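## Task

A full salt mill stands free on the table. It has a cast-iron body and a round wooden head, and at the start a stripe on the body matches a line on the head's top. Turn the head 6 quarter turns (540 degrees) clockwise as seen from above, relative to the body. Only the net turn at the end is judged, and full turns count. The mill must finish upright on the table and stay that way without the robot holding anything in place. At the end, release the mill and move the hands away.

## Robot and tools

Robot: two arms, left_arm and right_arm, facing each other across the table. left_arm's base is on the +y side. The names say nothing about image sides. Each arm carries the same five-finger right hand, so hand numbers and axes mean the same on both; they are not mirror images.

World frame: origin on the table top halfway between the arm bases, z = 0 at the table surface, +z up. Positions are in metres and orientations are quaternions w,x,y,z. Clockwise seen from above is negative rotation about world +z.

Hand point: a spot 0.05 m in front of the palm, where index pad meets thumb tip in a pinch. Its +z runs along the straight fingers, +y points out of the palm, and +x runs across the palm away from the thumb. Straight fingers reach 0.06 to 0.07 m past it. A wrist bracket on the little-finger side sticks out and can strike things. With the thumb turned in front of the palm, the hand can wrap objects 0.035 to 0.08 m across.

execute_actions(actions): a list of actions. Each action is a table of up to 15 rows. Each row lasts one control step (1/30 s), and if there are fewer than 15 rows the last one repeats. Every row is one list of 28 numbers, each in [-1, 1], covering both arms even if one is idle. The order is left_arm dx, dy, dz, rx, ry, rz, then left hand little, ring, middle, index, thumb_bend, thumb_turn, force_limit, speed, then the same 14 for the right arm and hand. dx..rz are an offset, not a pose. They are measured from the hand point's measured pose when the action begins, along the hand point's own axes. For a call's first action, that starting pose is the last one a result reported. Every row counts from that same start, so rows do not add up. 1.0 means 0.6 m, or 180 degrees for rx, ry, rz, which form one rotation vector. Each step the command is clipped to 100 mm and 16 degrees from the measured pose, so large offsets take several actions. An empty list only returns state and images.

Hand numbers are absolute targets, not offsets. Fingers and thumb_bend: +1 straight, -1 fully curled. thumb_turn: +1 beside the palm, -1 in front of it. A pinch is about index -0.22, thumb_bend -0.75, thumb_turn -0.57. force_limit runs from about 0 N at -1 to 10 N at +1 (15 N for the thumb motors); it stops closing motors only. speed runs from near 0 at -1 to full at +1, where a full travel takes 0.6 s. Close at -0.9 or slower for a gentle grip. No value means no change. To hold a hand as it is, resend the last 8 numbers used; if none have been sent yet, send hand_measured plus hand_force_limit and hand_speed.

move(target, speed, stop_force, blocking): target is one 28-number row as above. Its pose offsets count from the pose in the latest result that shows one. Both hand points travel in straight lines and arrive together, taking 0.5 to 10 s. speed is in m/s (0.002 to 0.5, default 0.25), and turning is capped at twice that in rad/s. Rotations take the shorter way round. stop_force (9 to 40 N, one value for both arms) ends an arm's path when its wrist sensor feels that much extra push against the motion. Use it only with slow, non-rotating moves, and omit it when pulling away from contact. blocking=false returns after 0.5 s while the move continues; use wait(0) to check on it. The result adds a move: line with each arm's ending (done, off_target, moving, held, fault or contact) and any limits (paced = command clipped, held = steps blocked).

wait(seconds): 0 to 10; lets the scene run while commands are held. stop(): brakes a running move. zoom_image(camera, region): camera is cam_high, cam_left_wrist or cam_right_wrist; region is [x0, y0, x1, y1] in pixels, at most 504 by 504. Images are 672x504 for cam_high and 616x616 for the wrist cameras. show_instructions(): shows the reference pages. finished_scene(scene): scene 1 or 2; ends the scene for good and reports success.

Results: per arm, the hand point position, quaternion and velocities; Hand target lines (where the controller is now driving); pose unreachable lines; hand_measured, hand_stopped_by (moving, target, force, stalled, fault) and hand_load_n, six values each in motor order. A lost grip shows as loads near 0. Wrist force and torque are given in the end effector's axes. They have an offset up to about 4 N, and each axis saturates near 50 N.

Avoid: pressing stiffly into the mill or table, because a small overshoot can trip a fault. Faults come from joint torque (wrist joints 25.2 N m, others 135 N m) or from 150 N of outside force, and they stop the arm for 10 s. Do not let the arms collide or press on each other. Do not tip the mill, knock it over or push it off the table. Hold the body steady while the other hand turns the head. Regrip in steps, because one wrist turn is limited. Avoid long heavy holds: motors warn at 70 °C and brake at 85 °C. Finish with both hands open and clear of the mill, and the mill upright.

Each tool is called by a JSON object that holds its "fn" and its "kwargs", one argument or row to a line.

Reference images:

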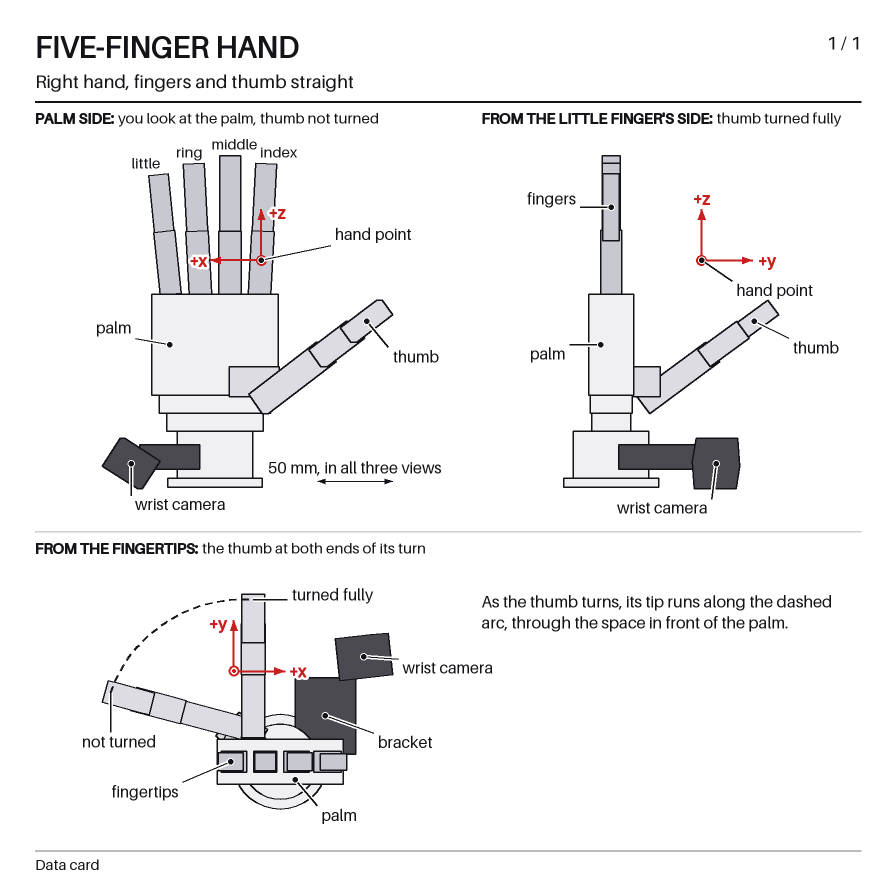

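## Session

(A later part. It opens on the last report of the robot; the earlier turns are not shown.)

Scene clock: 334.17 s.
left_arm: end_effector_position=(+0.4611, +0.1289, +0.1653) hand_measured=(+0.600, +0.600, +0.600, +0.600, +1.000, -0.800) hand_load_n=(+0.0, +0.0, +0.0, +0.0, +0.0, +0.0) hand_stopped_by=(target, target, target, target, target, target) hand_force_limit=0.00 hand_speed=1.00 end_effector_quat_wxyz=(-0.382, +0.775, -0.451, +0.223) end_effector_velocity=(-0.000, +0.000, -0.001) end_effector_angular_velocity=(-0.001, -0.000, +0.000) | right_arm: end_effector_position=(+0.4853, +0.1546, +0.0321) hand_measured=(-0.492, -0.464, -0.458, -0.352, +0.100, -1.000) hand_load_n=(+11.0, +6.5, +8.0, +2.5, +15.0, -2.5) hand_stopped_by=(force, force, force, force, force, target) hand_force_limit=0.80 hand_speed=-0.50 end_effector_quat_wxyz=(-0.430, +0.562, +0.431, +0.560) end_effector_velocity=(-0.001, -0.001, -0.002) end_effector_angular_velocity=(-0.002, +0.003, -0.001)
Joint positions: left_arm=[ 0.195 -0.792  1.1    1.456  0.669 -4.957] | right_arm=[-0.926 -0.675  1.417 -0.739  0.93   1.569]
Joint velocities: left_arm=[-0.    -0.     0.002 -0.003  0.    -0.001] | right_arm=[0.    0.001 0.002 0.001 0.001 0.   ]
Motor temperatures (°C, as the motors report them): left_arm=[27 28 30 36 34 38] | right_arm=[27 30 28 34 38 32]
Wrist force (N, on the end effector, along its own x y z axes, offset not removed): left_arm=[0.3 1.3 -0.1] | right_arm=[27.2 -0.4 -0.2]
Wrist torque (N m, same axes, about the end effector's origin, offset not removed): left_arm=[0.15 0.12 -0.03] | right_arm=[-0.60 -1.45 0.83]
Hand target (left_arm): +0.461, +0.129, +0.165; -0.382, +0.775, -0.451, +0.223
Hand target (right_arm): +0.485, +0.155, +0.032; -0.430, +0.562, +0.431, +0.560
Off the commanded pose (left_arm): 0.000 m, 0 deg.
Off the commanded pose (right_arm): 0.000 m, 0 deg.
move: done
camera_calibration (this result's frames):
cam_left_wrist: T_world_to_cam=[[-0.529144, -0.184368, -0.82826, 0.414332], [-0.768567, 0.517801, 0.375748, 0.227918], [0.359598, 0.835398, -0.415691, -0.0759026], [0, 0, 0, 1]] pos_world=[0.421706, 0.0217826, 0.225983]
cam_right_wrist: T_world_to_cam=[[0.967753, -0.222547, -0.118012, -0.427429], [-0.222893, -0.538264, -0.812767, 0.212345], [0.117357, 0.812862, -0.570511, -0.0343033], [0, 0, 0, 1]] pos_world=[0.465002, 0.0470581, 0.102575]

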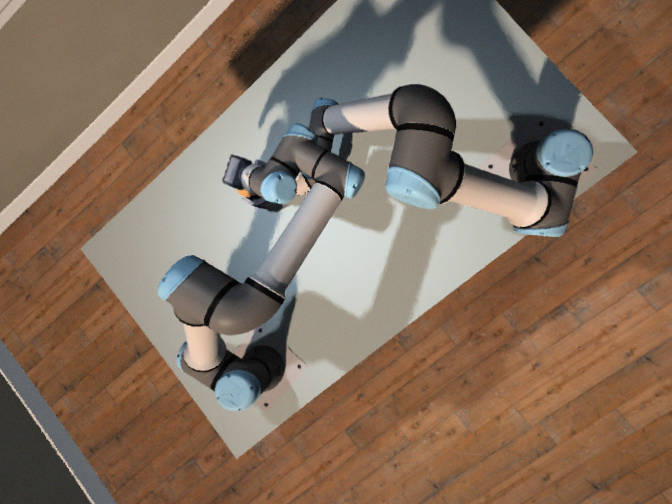

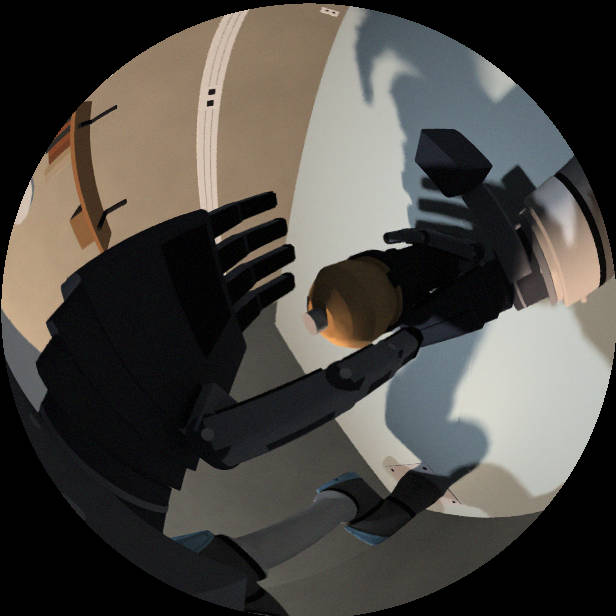

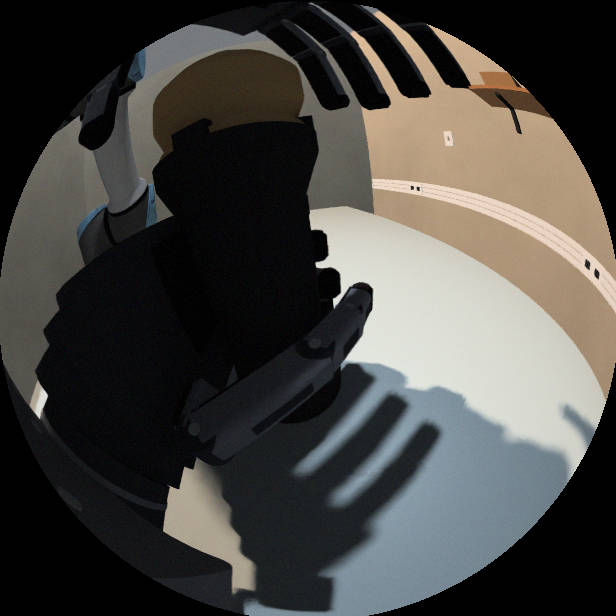

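{"fn": "move", "kwargs": {
  "target": [0,0.0093,0.0071,0,0,0, 0.6,0.6,0.6,0.6,1,-0.8,0,1, 0,0,0,0,0,0, -0.8,-0.8,-0.8,-0.8,-0.8,-1,0.8,-0.5],
  "speed": 0.05
}}

{"fn": "move", "kwargs": {
  "target": [0,0,0,0,0,0, 0.6,0.6,-0.2,-0.2,-0.6,-0.8,0.8,-0.6, 0,0,0,0,0,0, -0.8,-0.8,-0.8,-0.8,-0.8,-1,0.8,-0.5],
  "speed": 0.05
}}

Scene clock: 363.37 s.
left_arm: end_effector_position=(+0.4611, +0.1288, +0.1585) hand_measured=(+0.600, +0.600, +0.600, +0.600, +1.000, -0.800) hand_load_n=(+0.0, +0.0, +0.0, +0.0, +0.0, +0.0) hand_stopped_by=(target, target, target, target, target, target) hand_force_limit=0.00 hand_speed=1.00 end_effector_quat_wxyz=(-0.382, +0.775, -0.451, +0.223) end_effector_velocity=(-0.000, -0.000, -0.003) end_effector_angular_velocity=(+0.001, +0.000, -0.001) | right_arm: end_effector_position=(+0.4853, +0.1546, +0.0322) hand_measured=(-0.492, -0.464, -0.458, -0.352, +0.100, -1.000) hand_load_n=(+11.0, +6.5, +8.0, +2.5, +15.0, -2.5) hand_stopped_by=(force, force, force, force, force, target) hand_force_limit=0.80 hand_speed=-0.50 end_effector_quat_wxyz=(-0.430, +0.562, +0.431, +0.560) end_effector_velocity=(+0.001, -0.000, +0.000) end_effector_angular_velocity=(+0.001, -0.001, -0.002)
Joint positions: left_arm=[ 0.195 -0.786  1.108  1.442  0.669 -4.957] | right_arm=[-0.926 -0.675  1.417 -0.739  0.93   1.569]
Joint velocities: left_arm=[-0.     0.003  0.003 -0.005  0.     0.   ] | right_arm=[-0.     0.     0.    -0.001  0.001  0.   ]
Motor temperatures (°C, as the motors report them): left_arm=[27 28 30 36 34 38] | right_arm=[27 30 28 34 38 32]
Wrist force (N, on the end effector, along its own x y z axes, offset not removed): left_arm=[0.5 1.5 -0.2] | right_arm=[30.0 1.6 -2.2]
Wrist torque (N m, same axes, about the end effector's origin, offset not removed): left_arm=[0.15 0.04 -0.18] | right_arm=[-0.11 -2.10 1.12]
Hand target (left_arm): +0.461, +0.129, +0.158; -0.382, +0.775, -0.451, +0.223
Hand target (right_arm): +0.485, +0.155, +0.032; -0.430, +0.562, +0.431, +0.560
Off the commanded pose (left_arm): 0.000 m, 0 deg.
Off the commanded pose (right_arm): 0.000 m, 0 deg.
move: done
camera_calibration (this result's frames):
cam_left_wrist: T_world_to_cam=[[-0.529145, -0.184374, -0.828259, 0.408671], [-0.768563, 0.517813, 0.37574, 0.230484], [0.359606, 0.83539, -0.415701, -0.078692], [0, 0, 0, 1]] pos_world=[0.421686, 0.0217392, 0.219171]
cam_right_wrist: T_world_to_cam=[[0.967766, -0.222525, -0.117946, -0.427444], [-0.222822, -0.538245, -0.812799, 0.21235], [0.117384, 0.812881, -0.570479, -0.0342974], [0, 0, 0, 1]] pos_world=[0.465008, 0.0470587, 0.102616]

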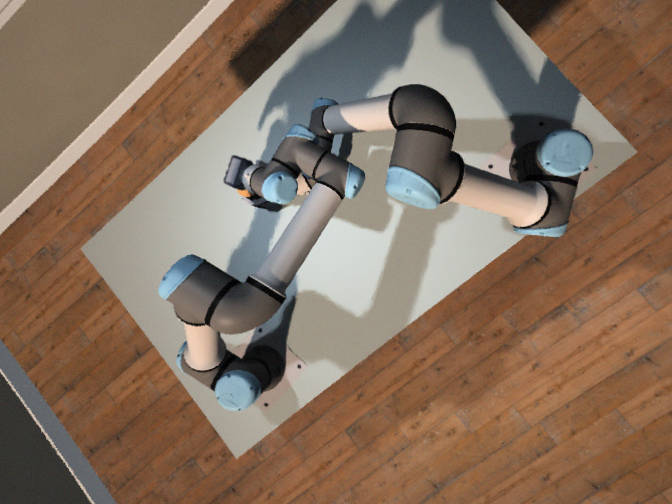

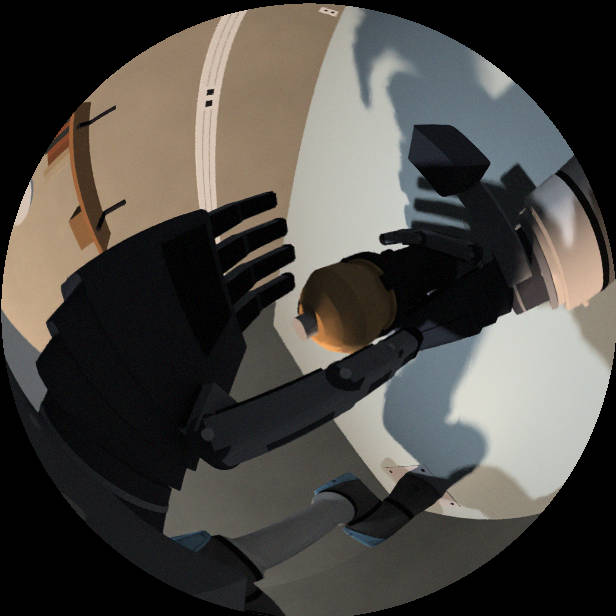

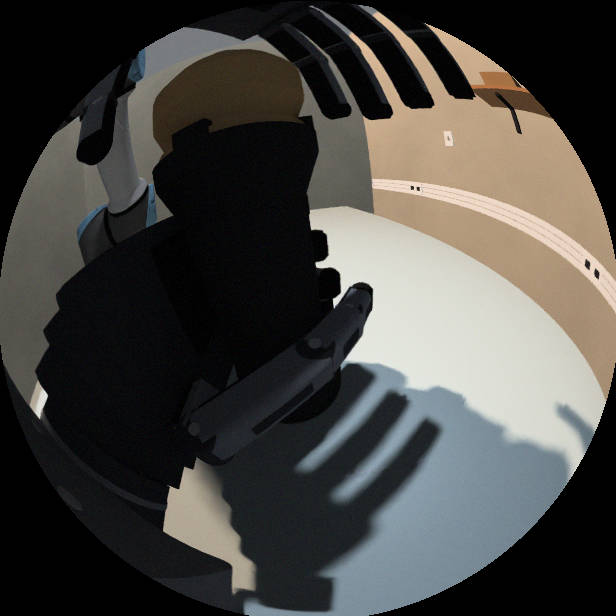

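Scene clock: 364.93 s.
left_arm: end_effector_position=(+0.4611, +0.1288, +0.1585) hand_measured=(+0.600, +0.600, +0.052, +0.138, +0.492, -0.800) hand_load_n=(+0.0, +0.0, +12.5, +6.0, +13.5, +0.5) hand_stopped_by=(target, target, force, force, force, target) hand_force_limit=0.80 hand_speed=-0.60 end_effector_quat_wxyz=(-0.382, +0.775, -0.451, +0.223) end_effector_velocity=(-0.000, +0.000, -0.000) end_effector_angular_velocity=(+0.002, +0.001, -0.001) | right_arm: end_effector_position=(+0.4853, +0.1546, +0.0322) hand_measured=(-0.492, -0.466, -0.458, -0.352, +0.100, -1.000) hand_load_n=(+3.5, +1.5, +5.5, +4.5, +12.5, -10.0) hand_stopped_by=(force, force, force, force, force, target) hand_force_limit=0.80 hand_speed=-0.50 end_effector_quat_wxyz=(-0.430, +0.562, +0.431, +0.560) end_effector_velocity=(+0.001, -0.001, -0.000) end_effector_angular_velocity=(-0.000, -0.000, -0.002)
Joint positions: left_arm=[ 0.195 -0.786  1.108  1.442  0.669 -4.957] | right_arm=[-0.926 -0.675  1.417 -0.739  0.93   1.569]
Joint velocities: left_arm=[-0.     0.001  0.     0.001  0.     0.001] | right_arm=[-0.    -0.     0.    -0.     0.002 -0.   ]
Motor temperatures (°C, as the motors report them): left_arm=[27 28 30 36 34 38] | right_arm=[27 30 28 34 38 32]
Wrist force (N, on the end effector, along its own x y z axes, offset not removed): left_arm=[4.4 -0.5 3.9] | right_arm=[23.4 -14.6 1.4]
Wrist torque (N m, same axes, about the end effector's origin, offset not removed): left_arm=[0.61 0.11 -0.20] | right_arm=[-1.28 -1.13 0.58]
Hand target (left_arm): +0.461, +0.129, +0.158; -0.382, +0.775, -0.451, +0.223
Hand target (right_arm): +0.485, +0.155, +0.032; -0.430, +0.562, +0.431, +0.560
Off the commanded pose (left_arm): 0.000 m, 0 deg.
Off the commanded pose (right_arm): 0.000 m, 0 deg.
move: done
camera_calibration (this result's frames):
cam_left_wrist: T_world_to_cam=[[-0.529154, -0.184348, -0.828258, 0.408647], [-0.768559, 0.517801, 0.375765, 0.230496], [0.359601, 0.835403, -0.415679, -0.0787033], [0, 0, 0, 1]] pos_world=[0.421689, 0.0217311, 0.219137]
cam_right_wrist: T_world_to_cam=[[0.967766, -0.222527, -0.117946, -0.427444], [-0.222823, -0.538245, -0.812799, 0.21235], [0.117386, 0.81288, -0.570479, -0.0342978], [0, 0, 0, 1]] pos_world=[0.465008, 0.0470586, 0.102616]

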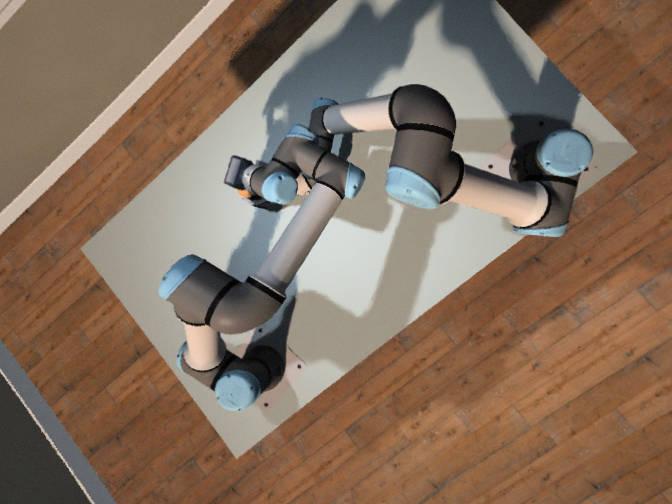

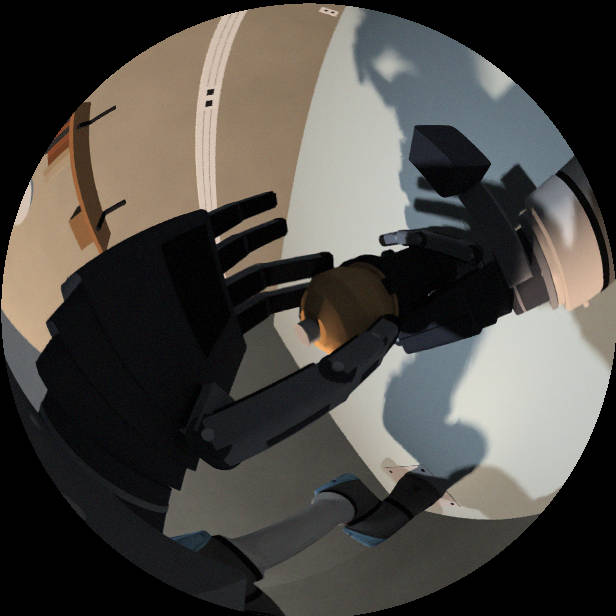

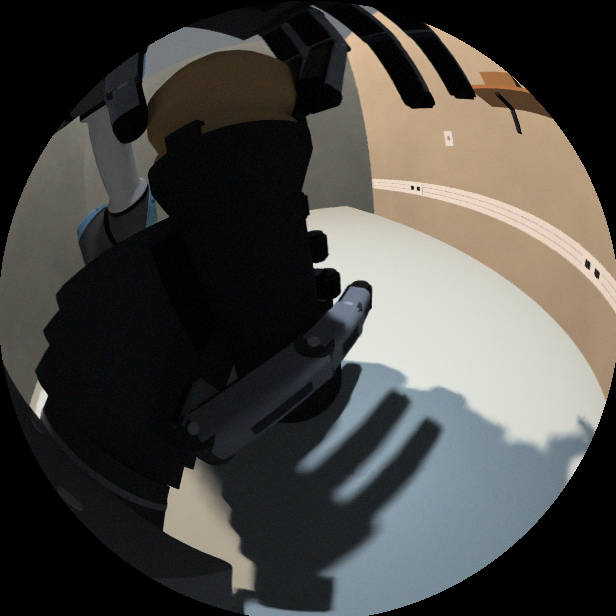

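{"fn": "move", "kwargs": {
  "target": [0,0,0,0,0.2644,0.2027, 0.6,0.6,-0.2,-0.25,-0.6,-0.8,0.8,-0.6, 0,0,0,0,0,0, -0.9,-0.9,-0.9,-0.9,-0.8,-1,0.8,-0.8],
  "speed": 0.2
}}

Scene clock: 380.13 s.
left_arm: end_effector_position=(+0.4611, +0.1289, +0.1581) hand_measured=(+0.600, +0.600, +0.088, +0.126, +0.496, -0.800) hand_load_n=(+0.0, +0.0, +20.5, +10.5, +11.0, -5.5) hand_stopped_by=(target, target, force, force, force, target) hand_force_limit=0.80 hand_speed=-0.60 end_effector_quat_wxyz=(-0.221, +0.446, -0.778, +0.384) end_effector_velocity=(-0.000, -0.000, +0.000) end_effector_angular_velocity=(-0.001, +0.001, -0.012) | right_arm: end_effector_position=(+0.4853, +0.1546, +0.0322) hand_measured=(-0.522, -0.492, -0.474, -0.372, +0.100, -1.000) hand_load_n=(+12.5, +11.0, +9.5, +8.0, +14.5, -9.0) hand_stopped_by=(force, force, force, force, force, target) hand_force_limit=0.80 hand_speed=-0.80 end_effector_quat_wxyz=(-0.430, +0.562, +0.431, +0.560) end_effector_velocity=(-0.000, +0.001, +0.001) end_effector_angular_velocity=(+0.001, -0.001, +0.002)
Joint positions: left_arm=[ 0.266 -1.275  1.635  0.389  1.102 -3.538] | right_arm=[-0.926 -0.675  1.417 -0.739  0.93   1.569]
Joint velocities: left_arm=[ 0.004 -0.004  0.003 -0.005  0.012  0.011] | right_arm=[ 0.001 -0.    -0.001 -0.001 -0.001  0.   ]
Motor temperatures (°C, as the motors report them): left_arm=[27 28 30 36 34 38] | right_arm=[27 30 28 34 38 32]
Wrist force (N, on the end effector, along its own x y z axes, offset not removed): left_arm=[10.5 -13.9 12.7] | right_arm=[20.1 -11.1 20.1]
Wrist torque (N m, same axes, about the end effector's origin, offset not removed): left_arm=[0.58 -0.29 -0.38] | right_arm=[-1.68 -2.67 -0.81]
Hand target (left_arm): +0.461, +0.129, +0.158; +0.220, -0.446, +0.778, -0.384
Hand target (right_arm): +0.485, +0.155, +0.032; -0.430, +0.562, +0.431, +0.560
Off the commanded pose (left_arm): 0.000 m, 0 deg.
Off the commanded pose (right_arm): 0.000 m, 0 deg.
move: done
camera_calibration (this result's frames):
cam_left_wrist: T_world_to_cam=[[-0.423399, 0.365427, -0.828973, 0.288819], [0.062241, 0.92461, 0.375796, -0.204979], [0.903803, 0.107516, -0.414223, -0.236247], [0, 0, 0, 1]] pos_world=[0.348565, 0.109384, 0.218594]
cam_right_wrist: T_world_to_cam=[[0.967772, -0.222508, -0.117931, -0.427442], [-0.2228, -0.538249, -0.812803, 0.212344], [0.117379, 0.812883, -0.570477, -0.0342977], [0, 0, 0, 1]] pos_world=[0.465003, 0.047065, 0.102619]

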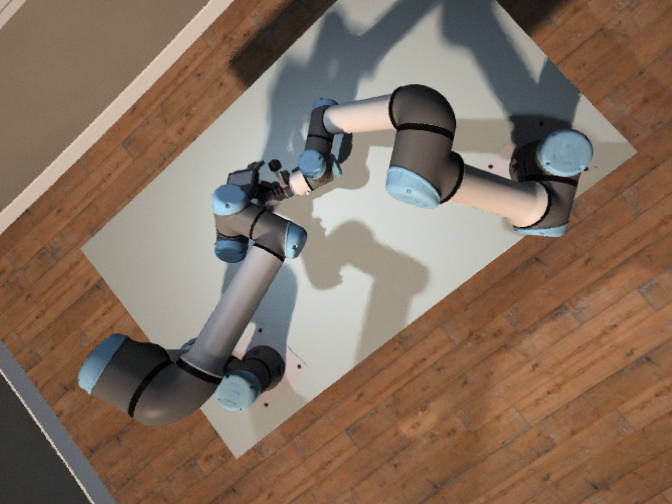

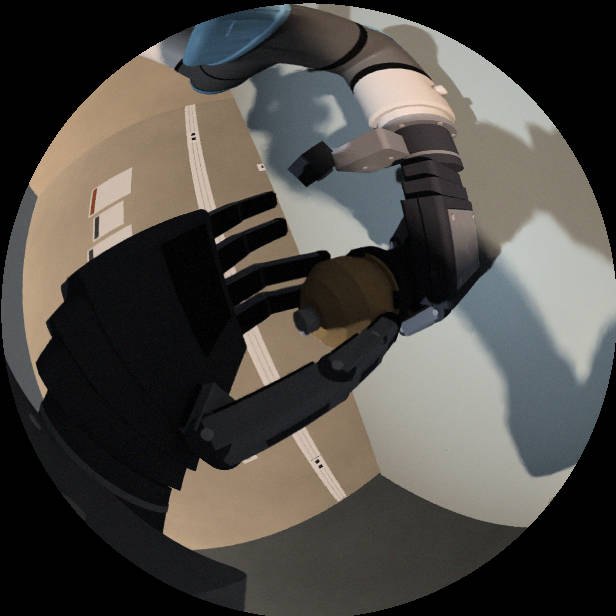

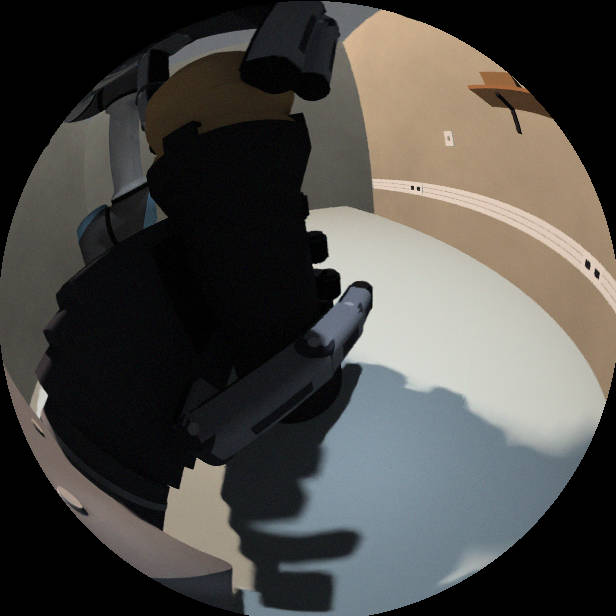

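{"fn": "zoom_image", "kwargs": {
  "camera": "cam_left_wrist",
  "region": [250, 200, 450, 400]
}}

Region (250, 200, 450, 400) of cam_left_wrist's 616x616 image, scaled by 2.520, with more detail than that image has.

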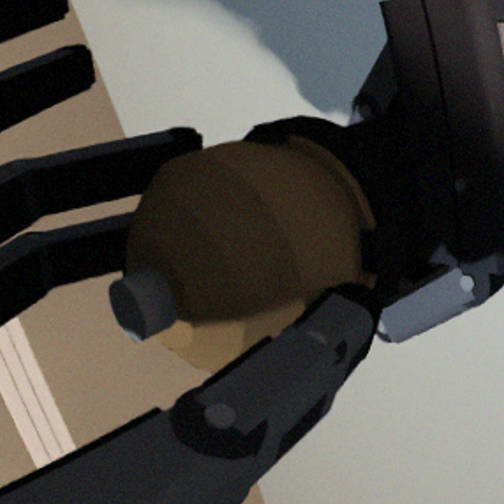

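{"fn": "move", "kwargs": {
  "target": [0.0164,-0.0004,-0.0006,0,0.2649,0.2028, 1,1,-0.2,-0.25,-0.6,-0.8,0.8,-0.3, 0,0,0,0,0,0, -0.9,-0.9,-0.9,-0.9,-0.8,-1,0.8,-0.8],
  "speed": 0.2
}}

Scene clock: 409.87 s.
left_arm: end_effector_position=(+0.4558, +0.1203, +0.1586) hand_measured=(+1.000, +1.000, +0.092, +0.126, +0.494, -0.800) hand_load_n=(+0.0, +0.0, +9.0, +8.0, +14.0, -3.5) hand_stopped_by=(target, target, force, force, force, target) hand_force_limit=0.80 hand_speed=-0.30 end_effector_quat_wxyz=(-0.001, +0.002, +0.896, -0.444) end_effector_velocity=(-0.000, +0.000, -0.000) end_effector_angular_velocity=(+0.002, +0.001, -0.013) | right_arm: end_effector_position=(+0.4853, +0.1546, +0.0322) hand_measured=(-0.522, -0.492, -0.474, -0.372, +0.100, -1.000) hand_load_n=(+11.0, +9.5, +8.5, +7.5, +14.0, -7.0) hand_stopped_by=(force, force, force, force, force, target) hand_force_limit=0.80 hand_speed=-0.80 end_effector_quat_wxyz=(-0.430, +0.562, +0.431, +0.560) end_effector_velocity=(+0.000, -0.001, -0.000) end_effector_angular_velocity=(-0.001, +0.000, -0.001)
Joint positions: left_arm=[ 0.62  -1.179  1.516  0.491  2.175 -2.586] | right_arm=[-0.926 -0.675  1.417 -0.739  0.93   1.569]
Joint velocities: left_arm=[ 0.003  0.006 -0.008  0.013  0.011  0.016] | right_arm=[-0.001 -0.     0.002 -0.    -0.    -0.   ]
Motor temperatures (°C, as the motors report them): left_arm=[27 28 30 36 34 38] | right_arm=[27 30 28 34 38 32]
Wrist force (N, on the end effector, along its own x y z axes, offset not removed): left_arm=[-0.2 -3.1 -4.0] | right_arm=[27.3 -6.4 1.5]
Wrist torque (N m, same axes, about the end effector's origin, offset not removed): left_arm=[-0.08 -0.02 -0.34] | right_arm=[-0.94 -1.94 1.70]
Hand target (left_arm): +0.456, +0.120, +0.159; -0.001, +0.003, +0.896, -0.443
Hand target (right_arm): +0.485, +0.155, +0.032; -0.430, +0.562, +0.431, +0.560
Off the commanded pose (left_arm): 0.000 m, 0 deg.
Off the commanded pose (right_arm): 0.000 m, 0 deg.
move: done
camera_calibration (this result's frames):
cam_left_wrist: T_world_to_cam=[[0.105056, 0.548534, -0.829502, 0.0273255], [0.831461, 0.409145, 0.375863, -0.485457], [0.545561, -0.729185, -0.413101, 0.0333906], [0, 0, 0, 1]] pos_world=[0.382551, 0.207981, 0.218926]
cam_right_wrist: T_world_to_cam=[[0.967758, -0.222545, -0.117976, -0.427453], [-0.222857, -0.538233, -0.812797, 0.212361], [0.117386, 0.812883, -0.570475, -0.0342919], [0, 0, 0, 1]] pos_world=[0.465023, 0.0470475, 0.102615]

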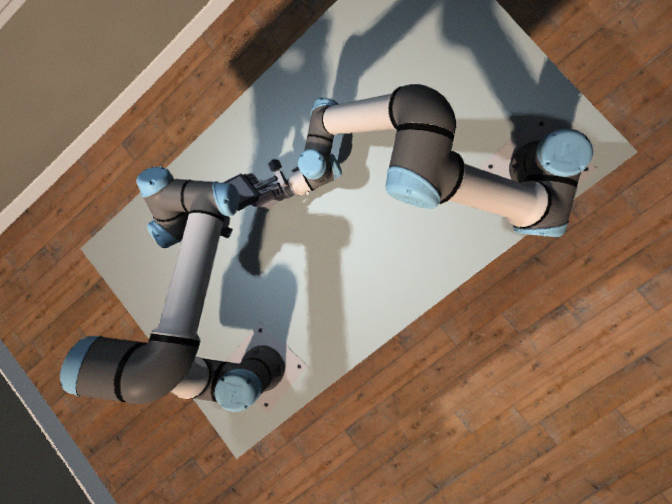

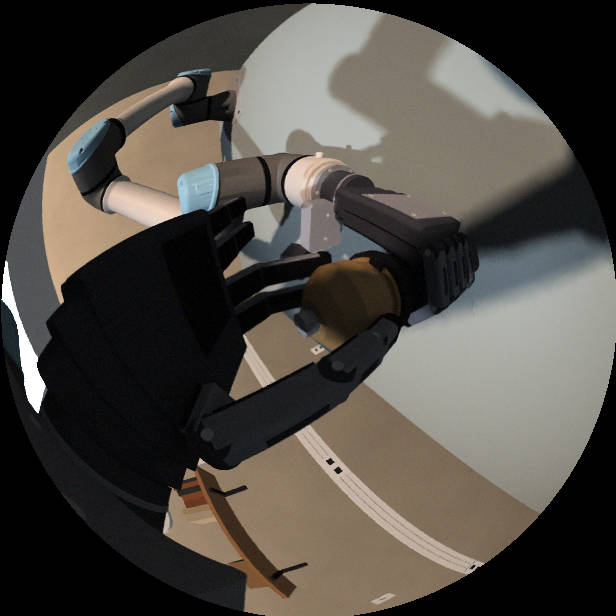

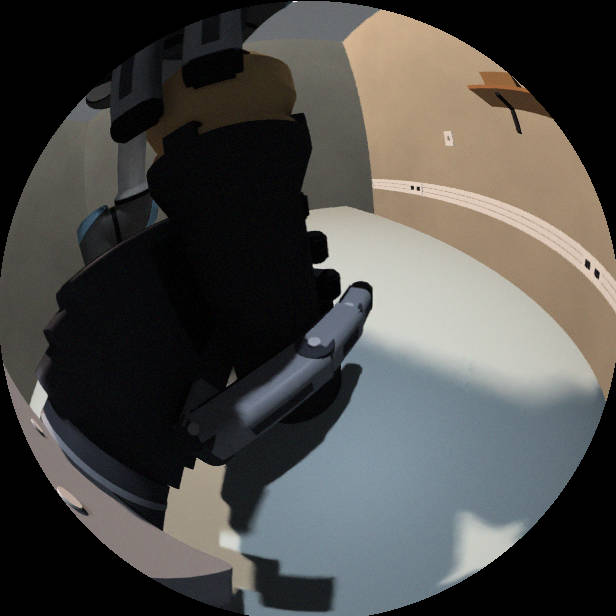

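{"fn": "zoom_image", "kwargs": {
  "camera": "cam_left_wrist",
  "region": [260, 230, 420, 390]
}}

Region (260, 230, 420, 390) of cam_left_wrist's 616x616 image, scaled by 3.150, with more detail than that image has.

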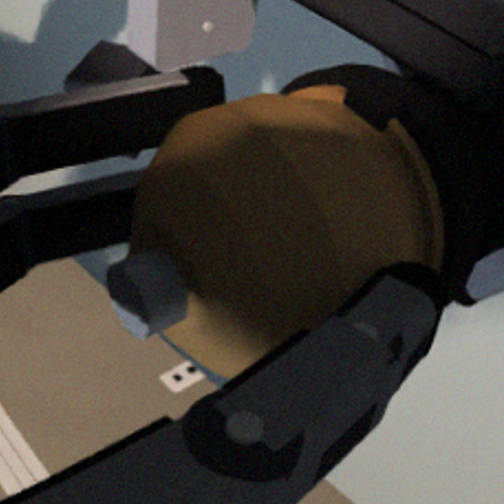

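{"fn": "move", "kwargs": {
  "target": [0.0048,0,0,0,0.1768,0.1346, 1,1,-0.2,-0.25,-0.6,-0.8,0.8,-0.3, 0,0,0,0,0,0, -0.9,-0.9,-0.9,-0.9,-0.8,-1,0.8,-0.8],
  "speed": 0.25
}}

Scene clock: 445.37 s.
left_arm: end_effector_position=(+0.4530, +0.1200, +0.1589) hand_measured=(+1.000, +1.000, +0.092, +0.126, +0.494, -0.800) hand_load_n=(+0.0, +0.0, +13.5, +10.0, +12.0, -6.5) hand_stopped_by=(target, target, force, force, force, target) hand_force_limit=0.80 hand_speed=-0.30 end_effector_quat_wxyz=(-0.152, +0.308, +0.841, -0.417) end_effector_velocity=(+0.000, -0.000, +0.000) end_effector_angular_velocity=(+0.002, +0.002, -0.014) | right_arm: end_effector_position=(+0.4853, +0.1546, +0.0322) hand_measured=(-0.522, -0.492, -0.474, -0.372, +0.100, -1.000) hand_load_n=(+11.0, +9.5, +9.0, +8.0, +14.0, -6.0) hand_stopped_by=(force, force, force, force, force, target) hand_force_limit=0.80 hand_speed=-0.80 end_effector_quat_wxyz=(-0.430, +0.562, +0.431, +0.560) end_effector_velocity=(+0.000, +0.000, +0.001) end_effector_angular_velocity=(+0.001, -0.001, +0.001)
Joint positions: left_arm=[ 0.732 -0.81   1.111  1.315  2.49  -1.513] | right_arm=[-0.926 -0.675  1.417 -0.739  0.93   1.569]
Joint velocities: left_arm=[ 0.     0.009 -0.011  0.024 -0.001  0.023] | right_arm=[-0.    -0.    -0.    -0.001 -0.001  0.   ]
Motor temperatures (°C, as the motors report them): left_arm=[27 28 30 36 34 38] | right_arm=[27 30 28 34 38 32]
Wrist force (N, on the end effector, along its own x y z axes, offset not removed): left_arm=[9.9 -7.1 8.9] | right_arm=[22.7 4.7 8.7]
Wrist torque (N m, same axes, about the end effector's origin, offset not removed): left_arm=[0.32 -0.27 -0.33] | right_arm=[-0.58 -1.82 2.71]
Hand target (left_arm): +0.453, +0.120, +0.159; -0.153, +0.308, +0.841, -0.417
Hand target (right_arm): +0.485, +0.155, +0.032; -0.430, +0.562, +0.431, +0.560
Off the commanded pose (left_arm): 0.000 m, 0 deg.
Off the commanded pose (right_arm): 0.000 m, 0 deg.
move: done
camera_calibration (this result's frames):
cam_left_wrist: T_world_to_cam=[[0.432093, 0.352999, -0.829872, -0.0965682], [0.900465, -0.219468, 0.375494, -0.438886], [-0.0495809, -0.909519, -0.412694, 0.326056], [0, 0, 0, 1]] pos_world=[0.453095, 0.234321, 0.219221]
cam_right_wrist: T_world_to_cam=[[0.967764, -0.222538, -0.117939, -0.427453], [-0.222823, -0.538243, -0.8128, 0.212349], [0.117399, 0.812879, -0.570479, -0.0342992], [0, 0, 0, 1]] pos_world=[0.465016, 0.0470521, 0.102617]

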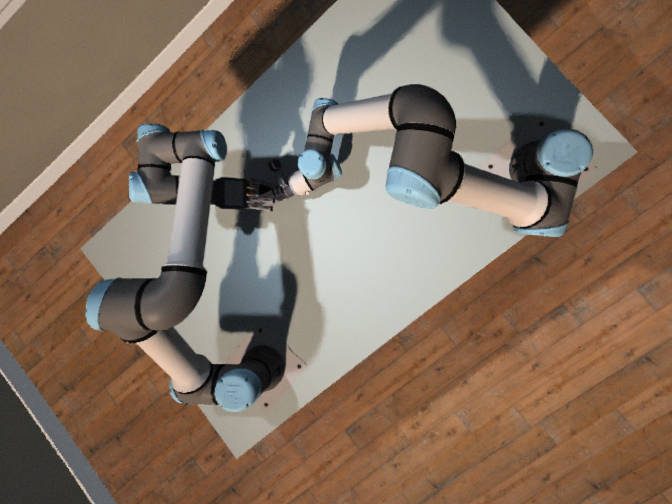

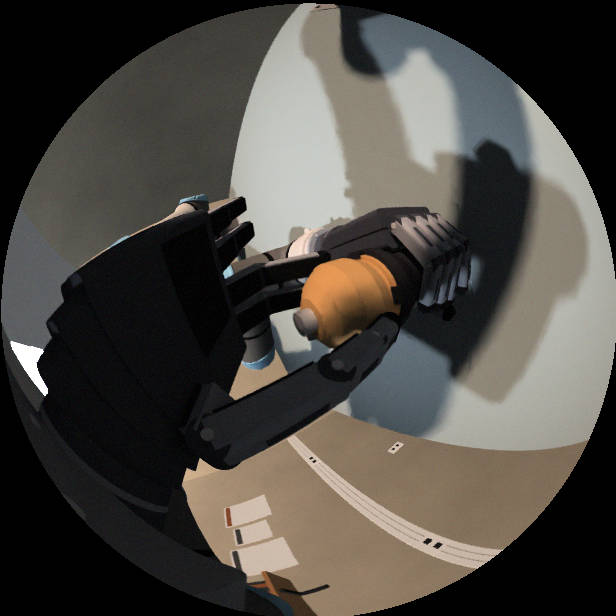

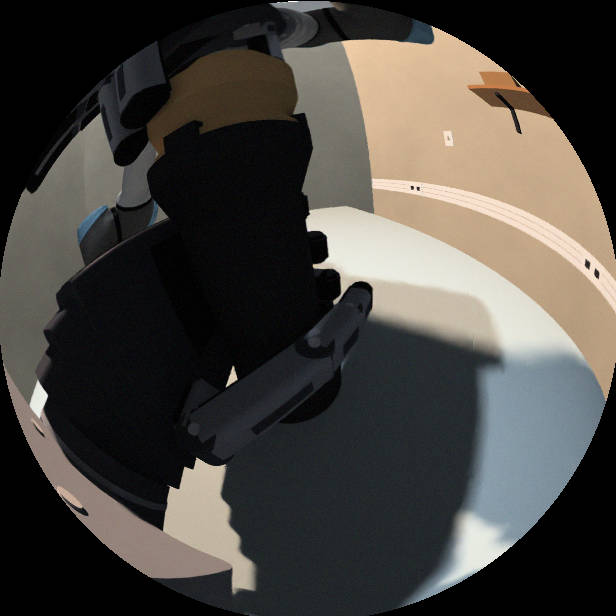

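{"fn": "zoom_image", "kwargs": {
  "camera": "cam_left_wrist",
  "region": [270, 200, 490, 420]
}}

Region (270, 200, 490, 420) of cam_left_wrist's 616x616 image, scaled by 2.291, with more detail than that image has.

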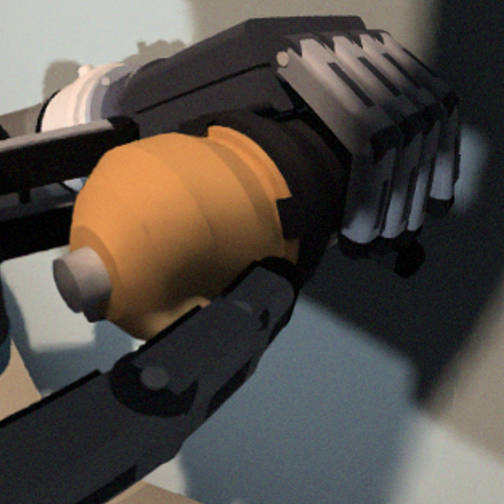

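{"fn": "move", "kwargs": {
  "target": [0.005,0.0025,-0.0023,0,-0.597,-0.4539, 1,1,0.45,0.45,1,-0.8,0.8,1, 0,0,0,0,0,0, -0.9,-0.9,-0.9,-0.9,-0.8,-1,0.8,-0.8],
  "speed": 0.4
}}

Scene clock: 497.20 s.
left_arm: end_effector_position=(+0.4522, +0.1239, +0.1585) hand_measured=(+1.000, +1.000, +0.450, +0.450, +1.000, -0.800) hand_load_n=(+0.0, +0.0, +0.0, +0.0, +0.0, +0.0) hand_stopped_by=(target, target, target, target, target, target) hand_force_limit=0.80 hand_speed=1.00 end_effector_quat_wxyz=(-0.328, +0.659, -0.607, +0.301) end_effector_velocity=(+0.000, -0.000, +0.001) end_effector_angular_velocity=(-0.001, +0.003, +0.010) | right_arm: end_effector_position=(+0.4853, +0.1546, +0.0322) hand_measured=(-0.522, -0.492, -0.474, -0.372, +0.100, -1.000) hand_load_n=(+9.0, +8.0, +8.0, +8.0, +14.5, -6.5) hand_stopped_by=(force, force, force, force, force, target) hand_force_limit=0.80 hand_speed=-0.80 end_effector_quat_wxyz=(-0.430, +0.562, +0.431, +0.560) end_effector_velocity=(+0.001, -0.000, +0.000) end_effector_angular_velocity=(+0.001, -0.001, -0.001)
Joint positions: left_arm=[ 0.155 -1.007  1.356  0.915  0.686 -4.321] | right_arm=[-0.926 -0.675  1.417 -0.739  0.93   1.569]
Joint velocities: left_arm=[ 0.001  0.005 -0.009  0.016 -0.    -0.015] | right_arm=[-0.     0.    -0.001 -0.001  0.001 -0.   ]
Motor temperatures (°C, as the motors report them): left_arm=[27 28 30 36 34 38] | right_arm=[27 30 28 34 38 32]
Wrist force (N, on the end effector, along its own x y z axes, offset not removed): left_arm=[1.3 2.4 -1.7] | right_arm=[28.0 -5.6 -1.1]
Wrist torque (N m, same axes, about the end effector's origin, offset not removed): left_arm=[0.43 0.02 0.01] | right_arm=[-0.66 -1.41 1.60]
Hand target (left_arm): +0.452, +0.124, +0.158; -0.328, +0.659, -0.607, +0.300
Hand target (right_arm): +0.485, +0.155, +0.032; -0.430, +0.562, +0.431, +0.560
Off the commanded pose (left_arm): 0.000 m, 0 deg.
Off the commanded pose (right_arm): 0.000 m, 0 deg.
move: done
camera_calibration (this result's frames):
cam_left_wrist: T_world_to_cam=[[-0.553024, 0.0580608, -0.83114, 0.38424], [-0.481479, 0.791859, 0.375683, 0.0624129], [0.679958, 0.607938, -0.409962, -0.18893], [0, 0, 0, 1]] pos_world=[0.371009, 0.0431262, 0.218456]
cam_right_wrist: T_world_to_cam=[[0.967762, -0.222548, -0.117939, -0.427458], [-0.222829, -0.538241, -0.8128, 0.21235], [0.117407, 0.812877, -0.570479, -0.0342995], [0, 0, 0, 1]] pos_world=[0.465022, 0.0470471, 0.102617]

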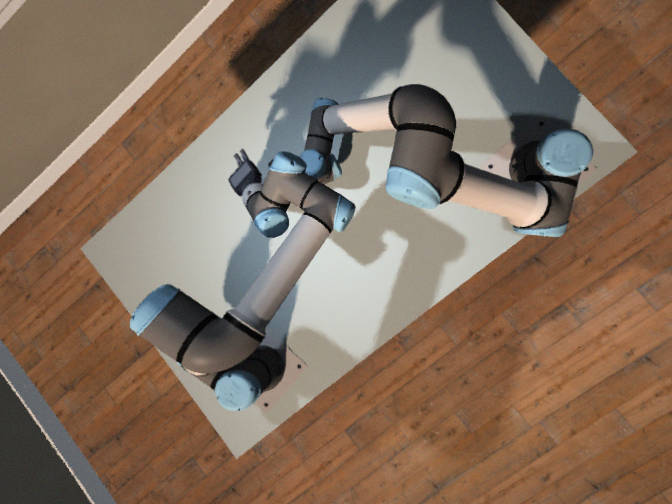

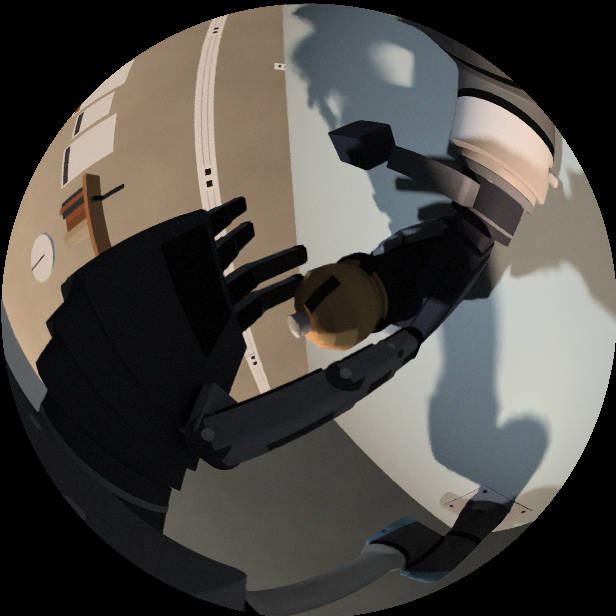

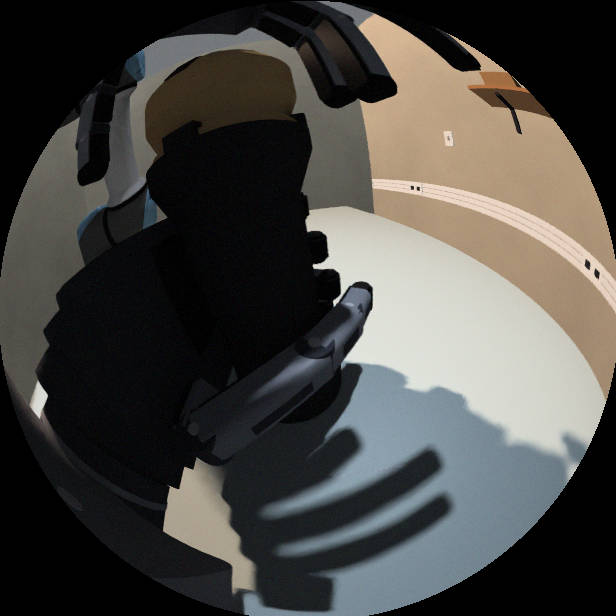

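{"fn": "zoom_image", "kwargs": {
  "camera": "cam_left_wrist",
  "region": [260, 220, 430, 390]
}}

Region (260, 220, 430, 390) of cam_left_wrist's 616x616 image, scaled by 2.965, with more detail than that image has.

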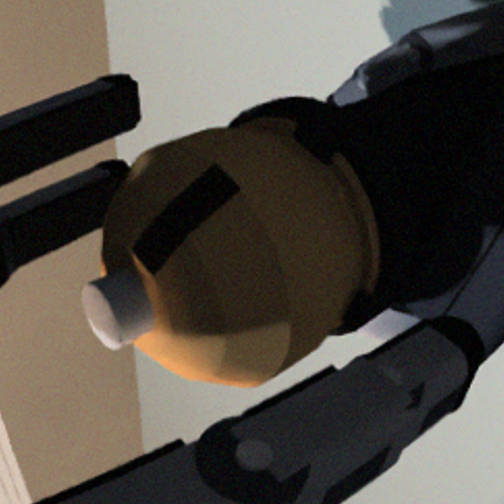

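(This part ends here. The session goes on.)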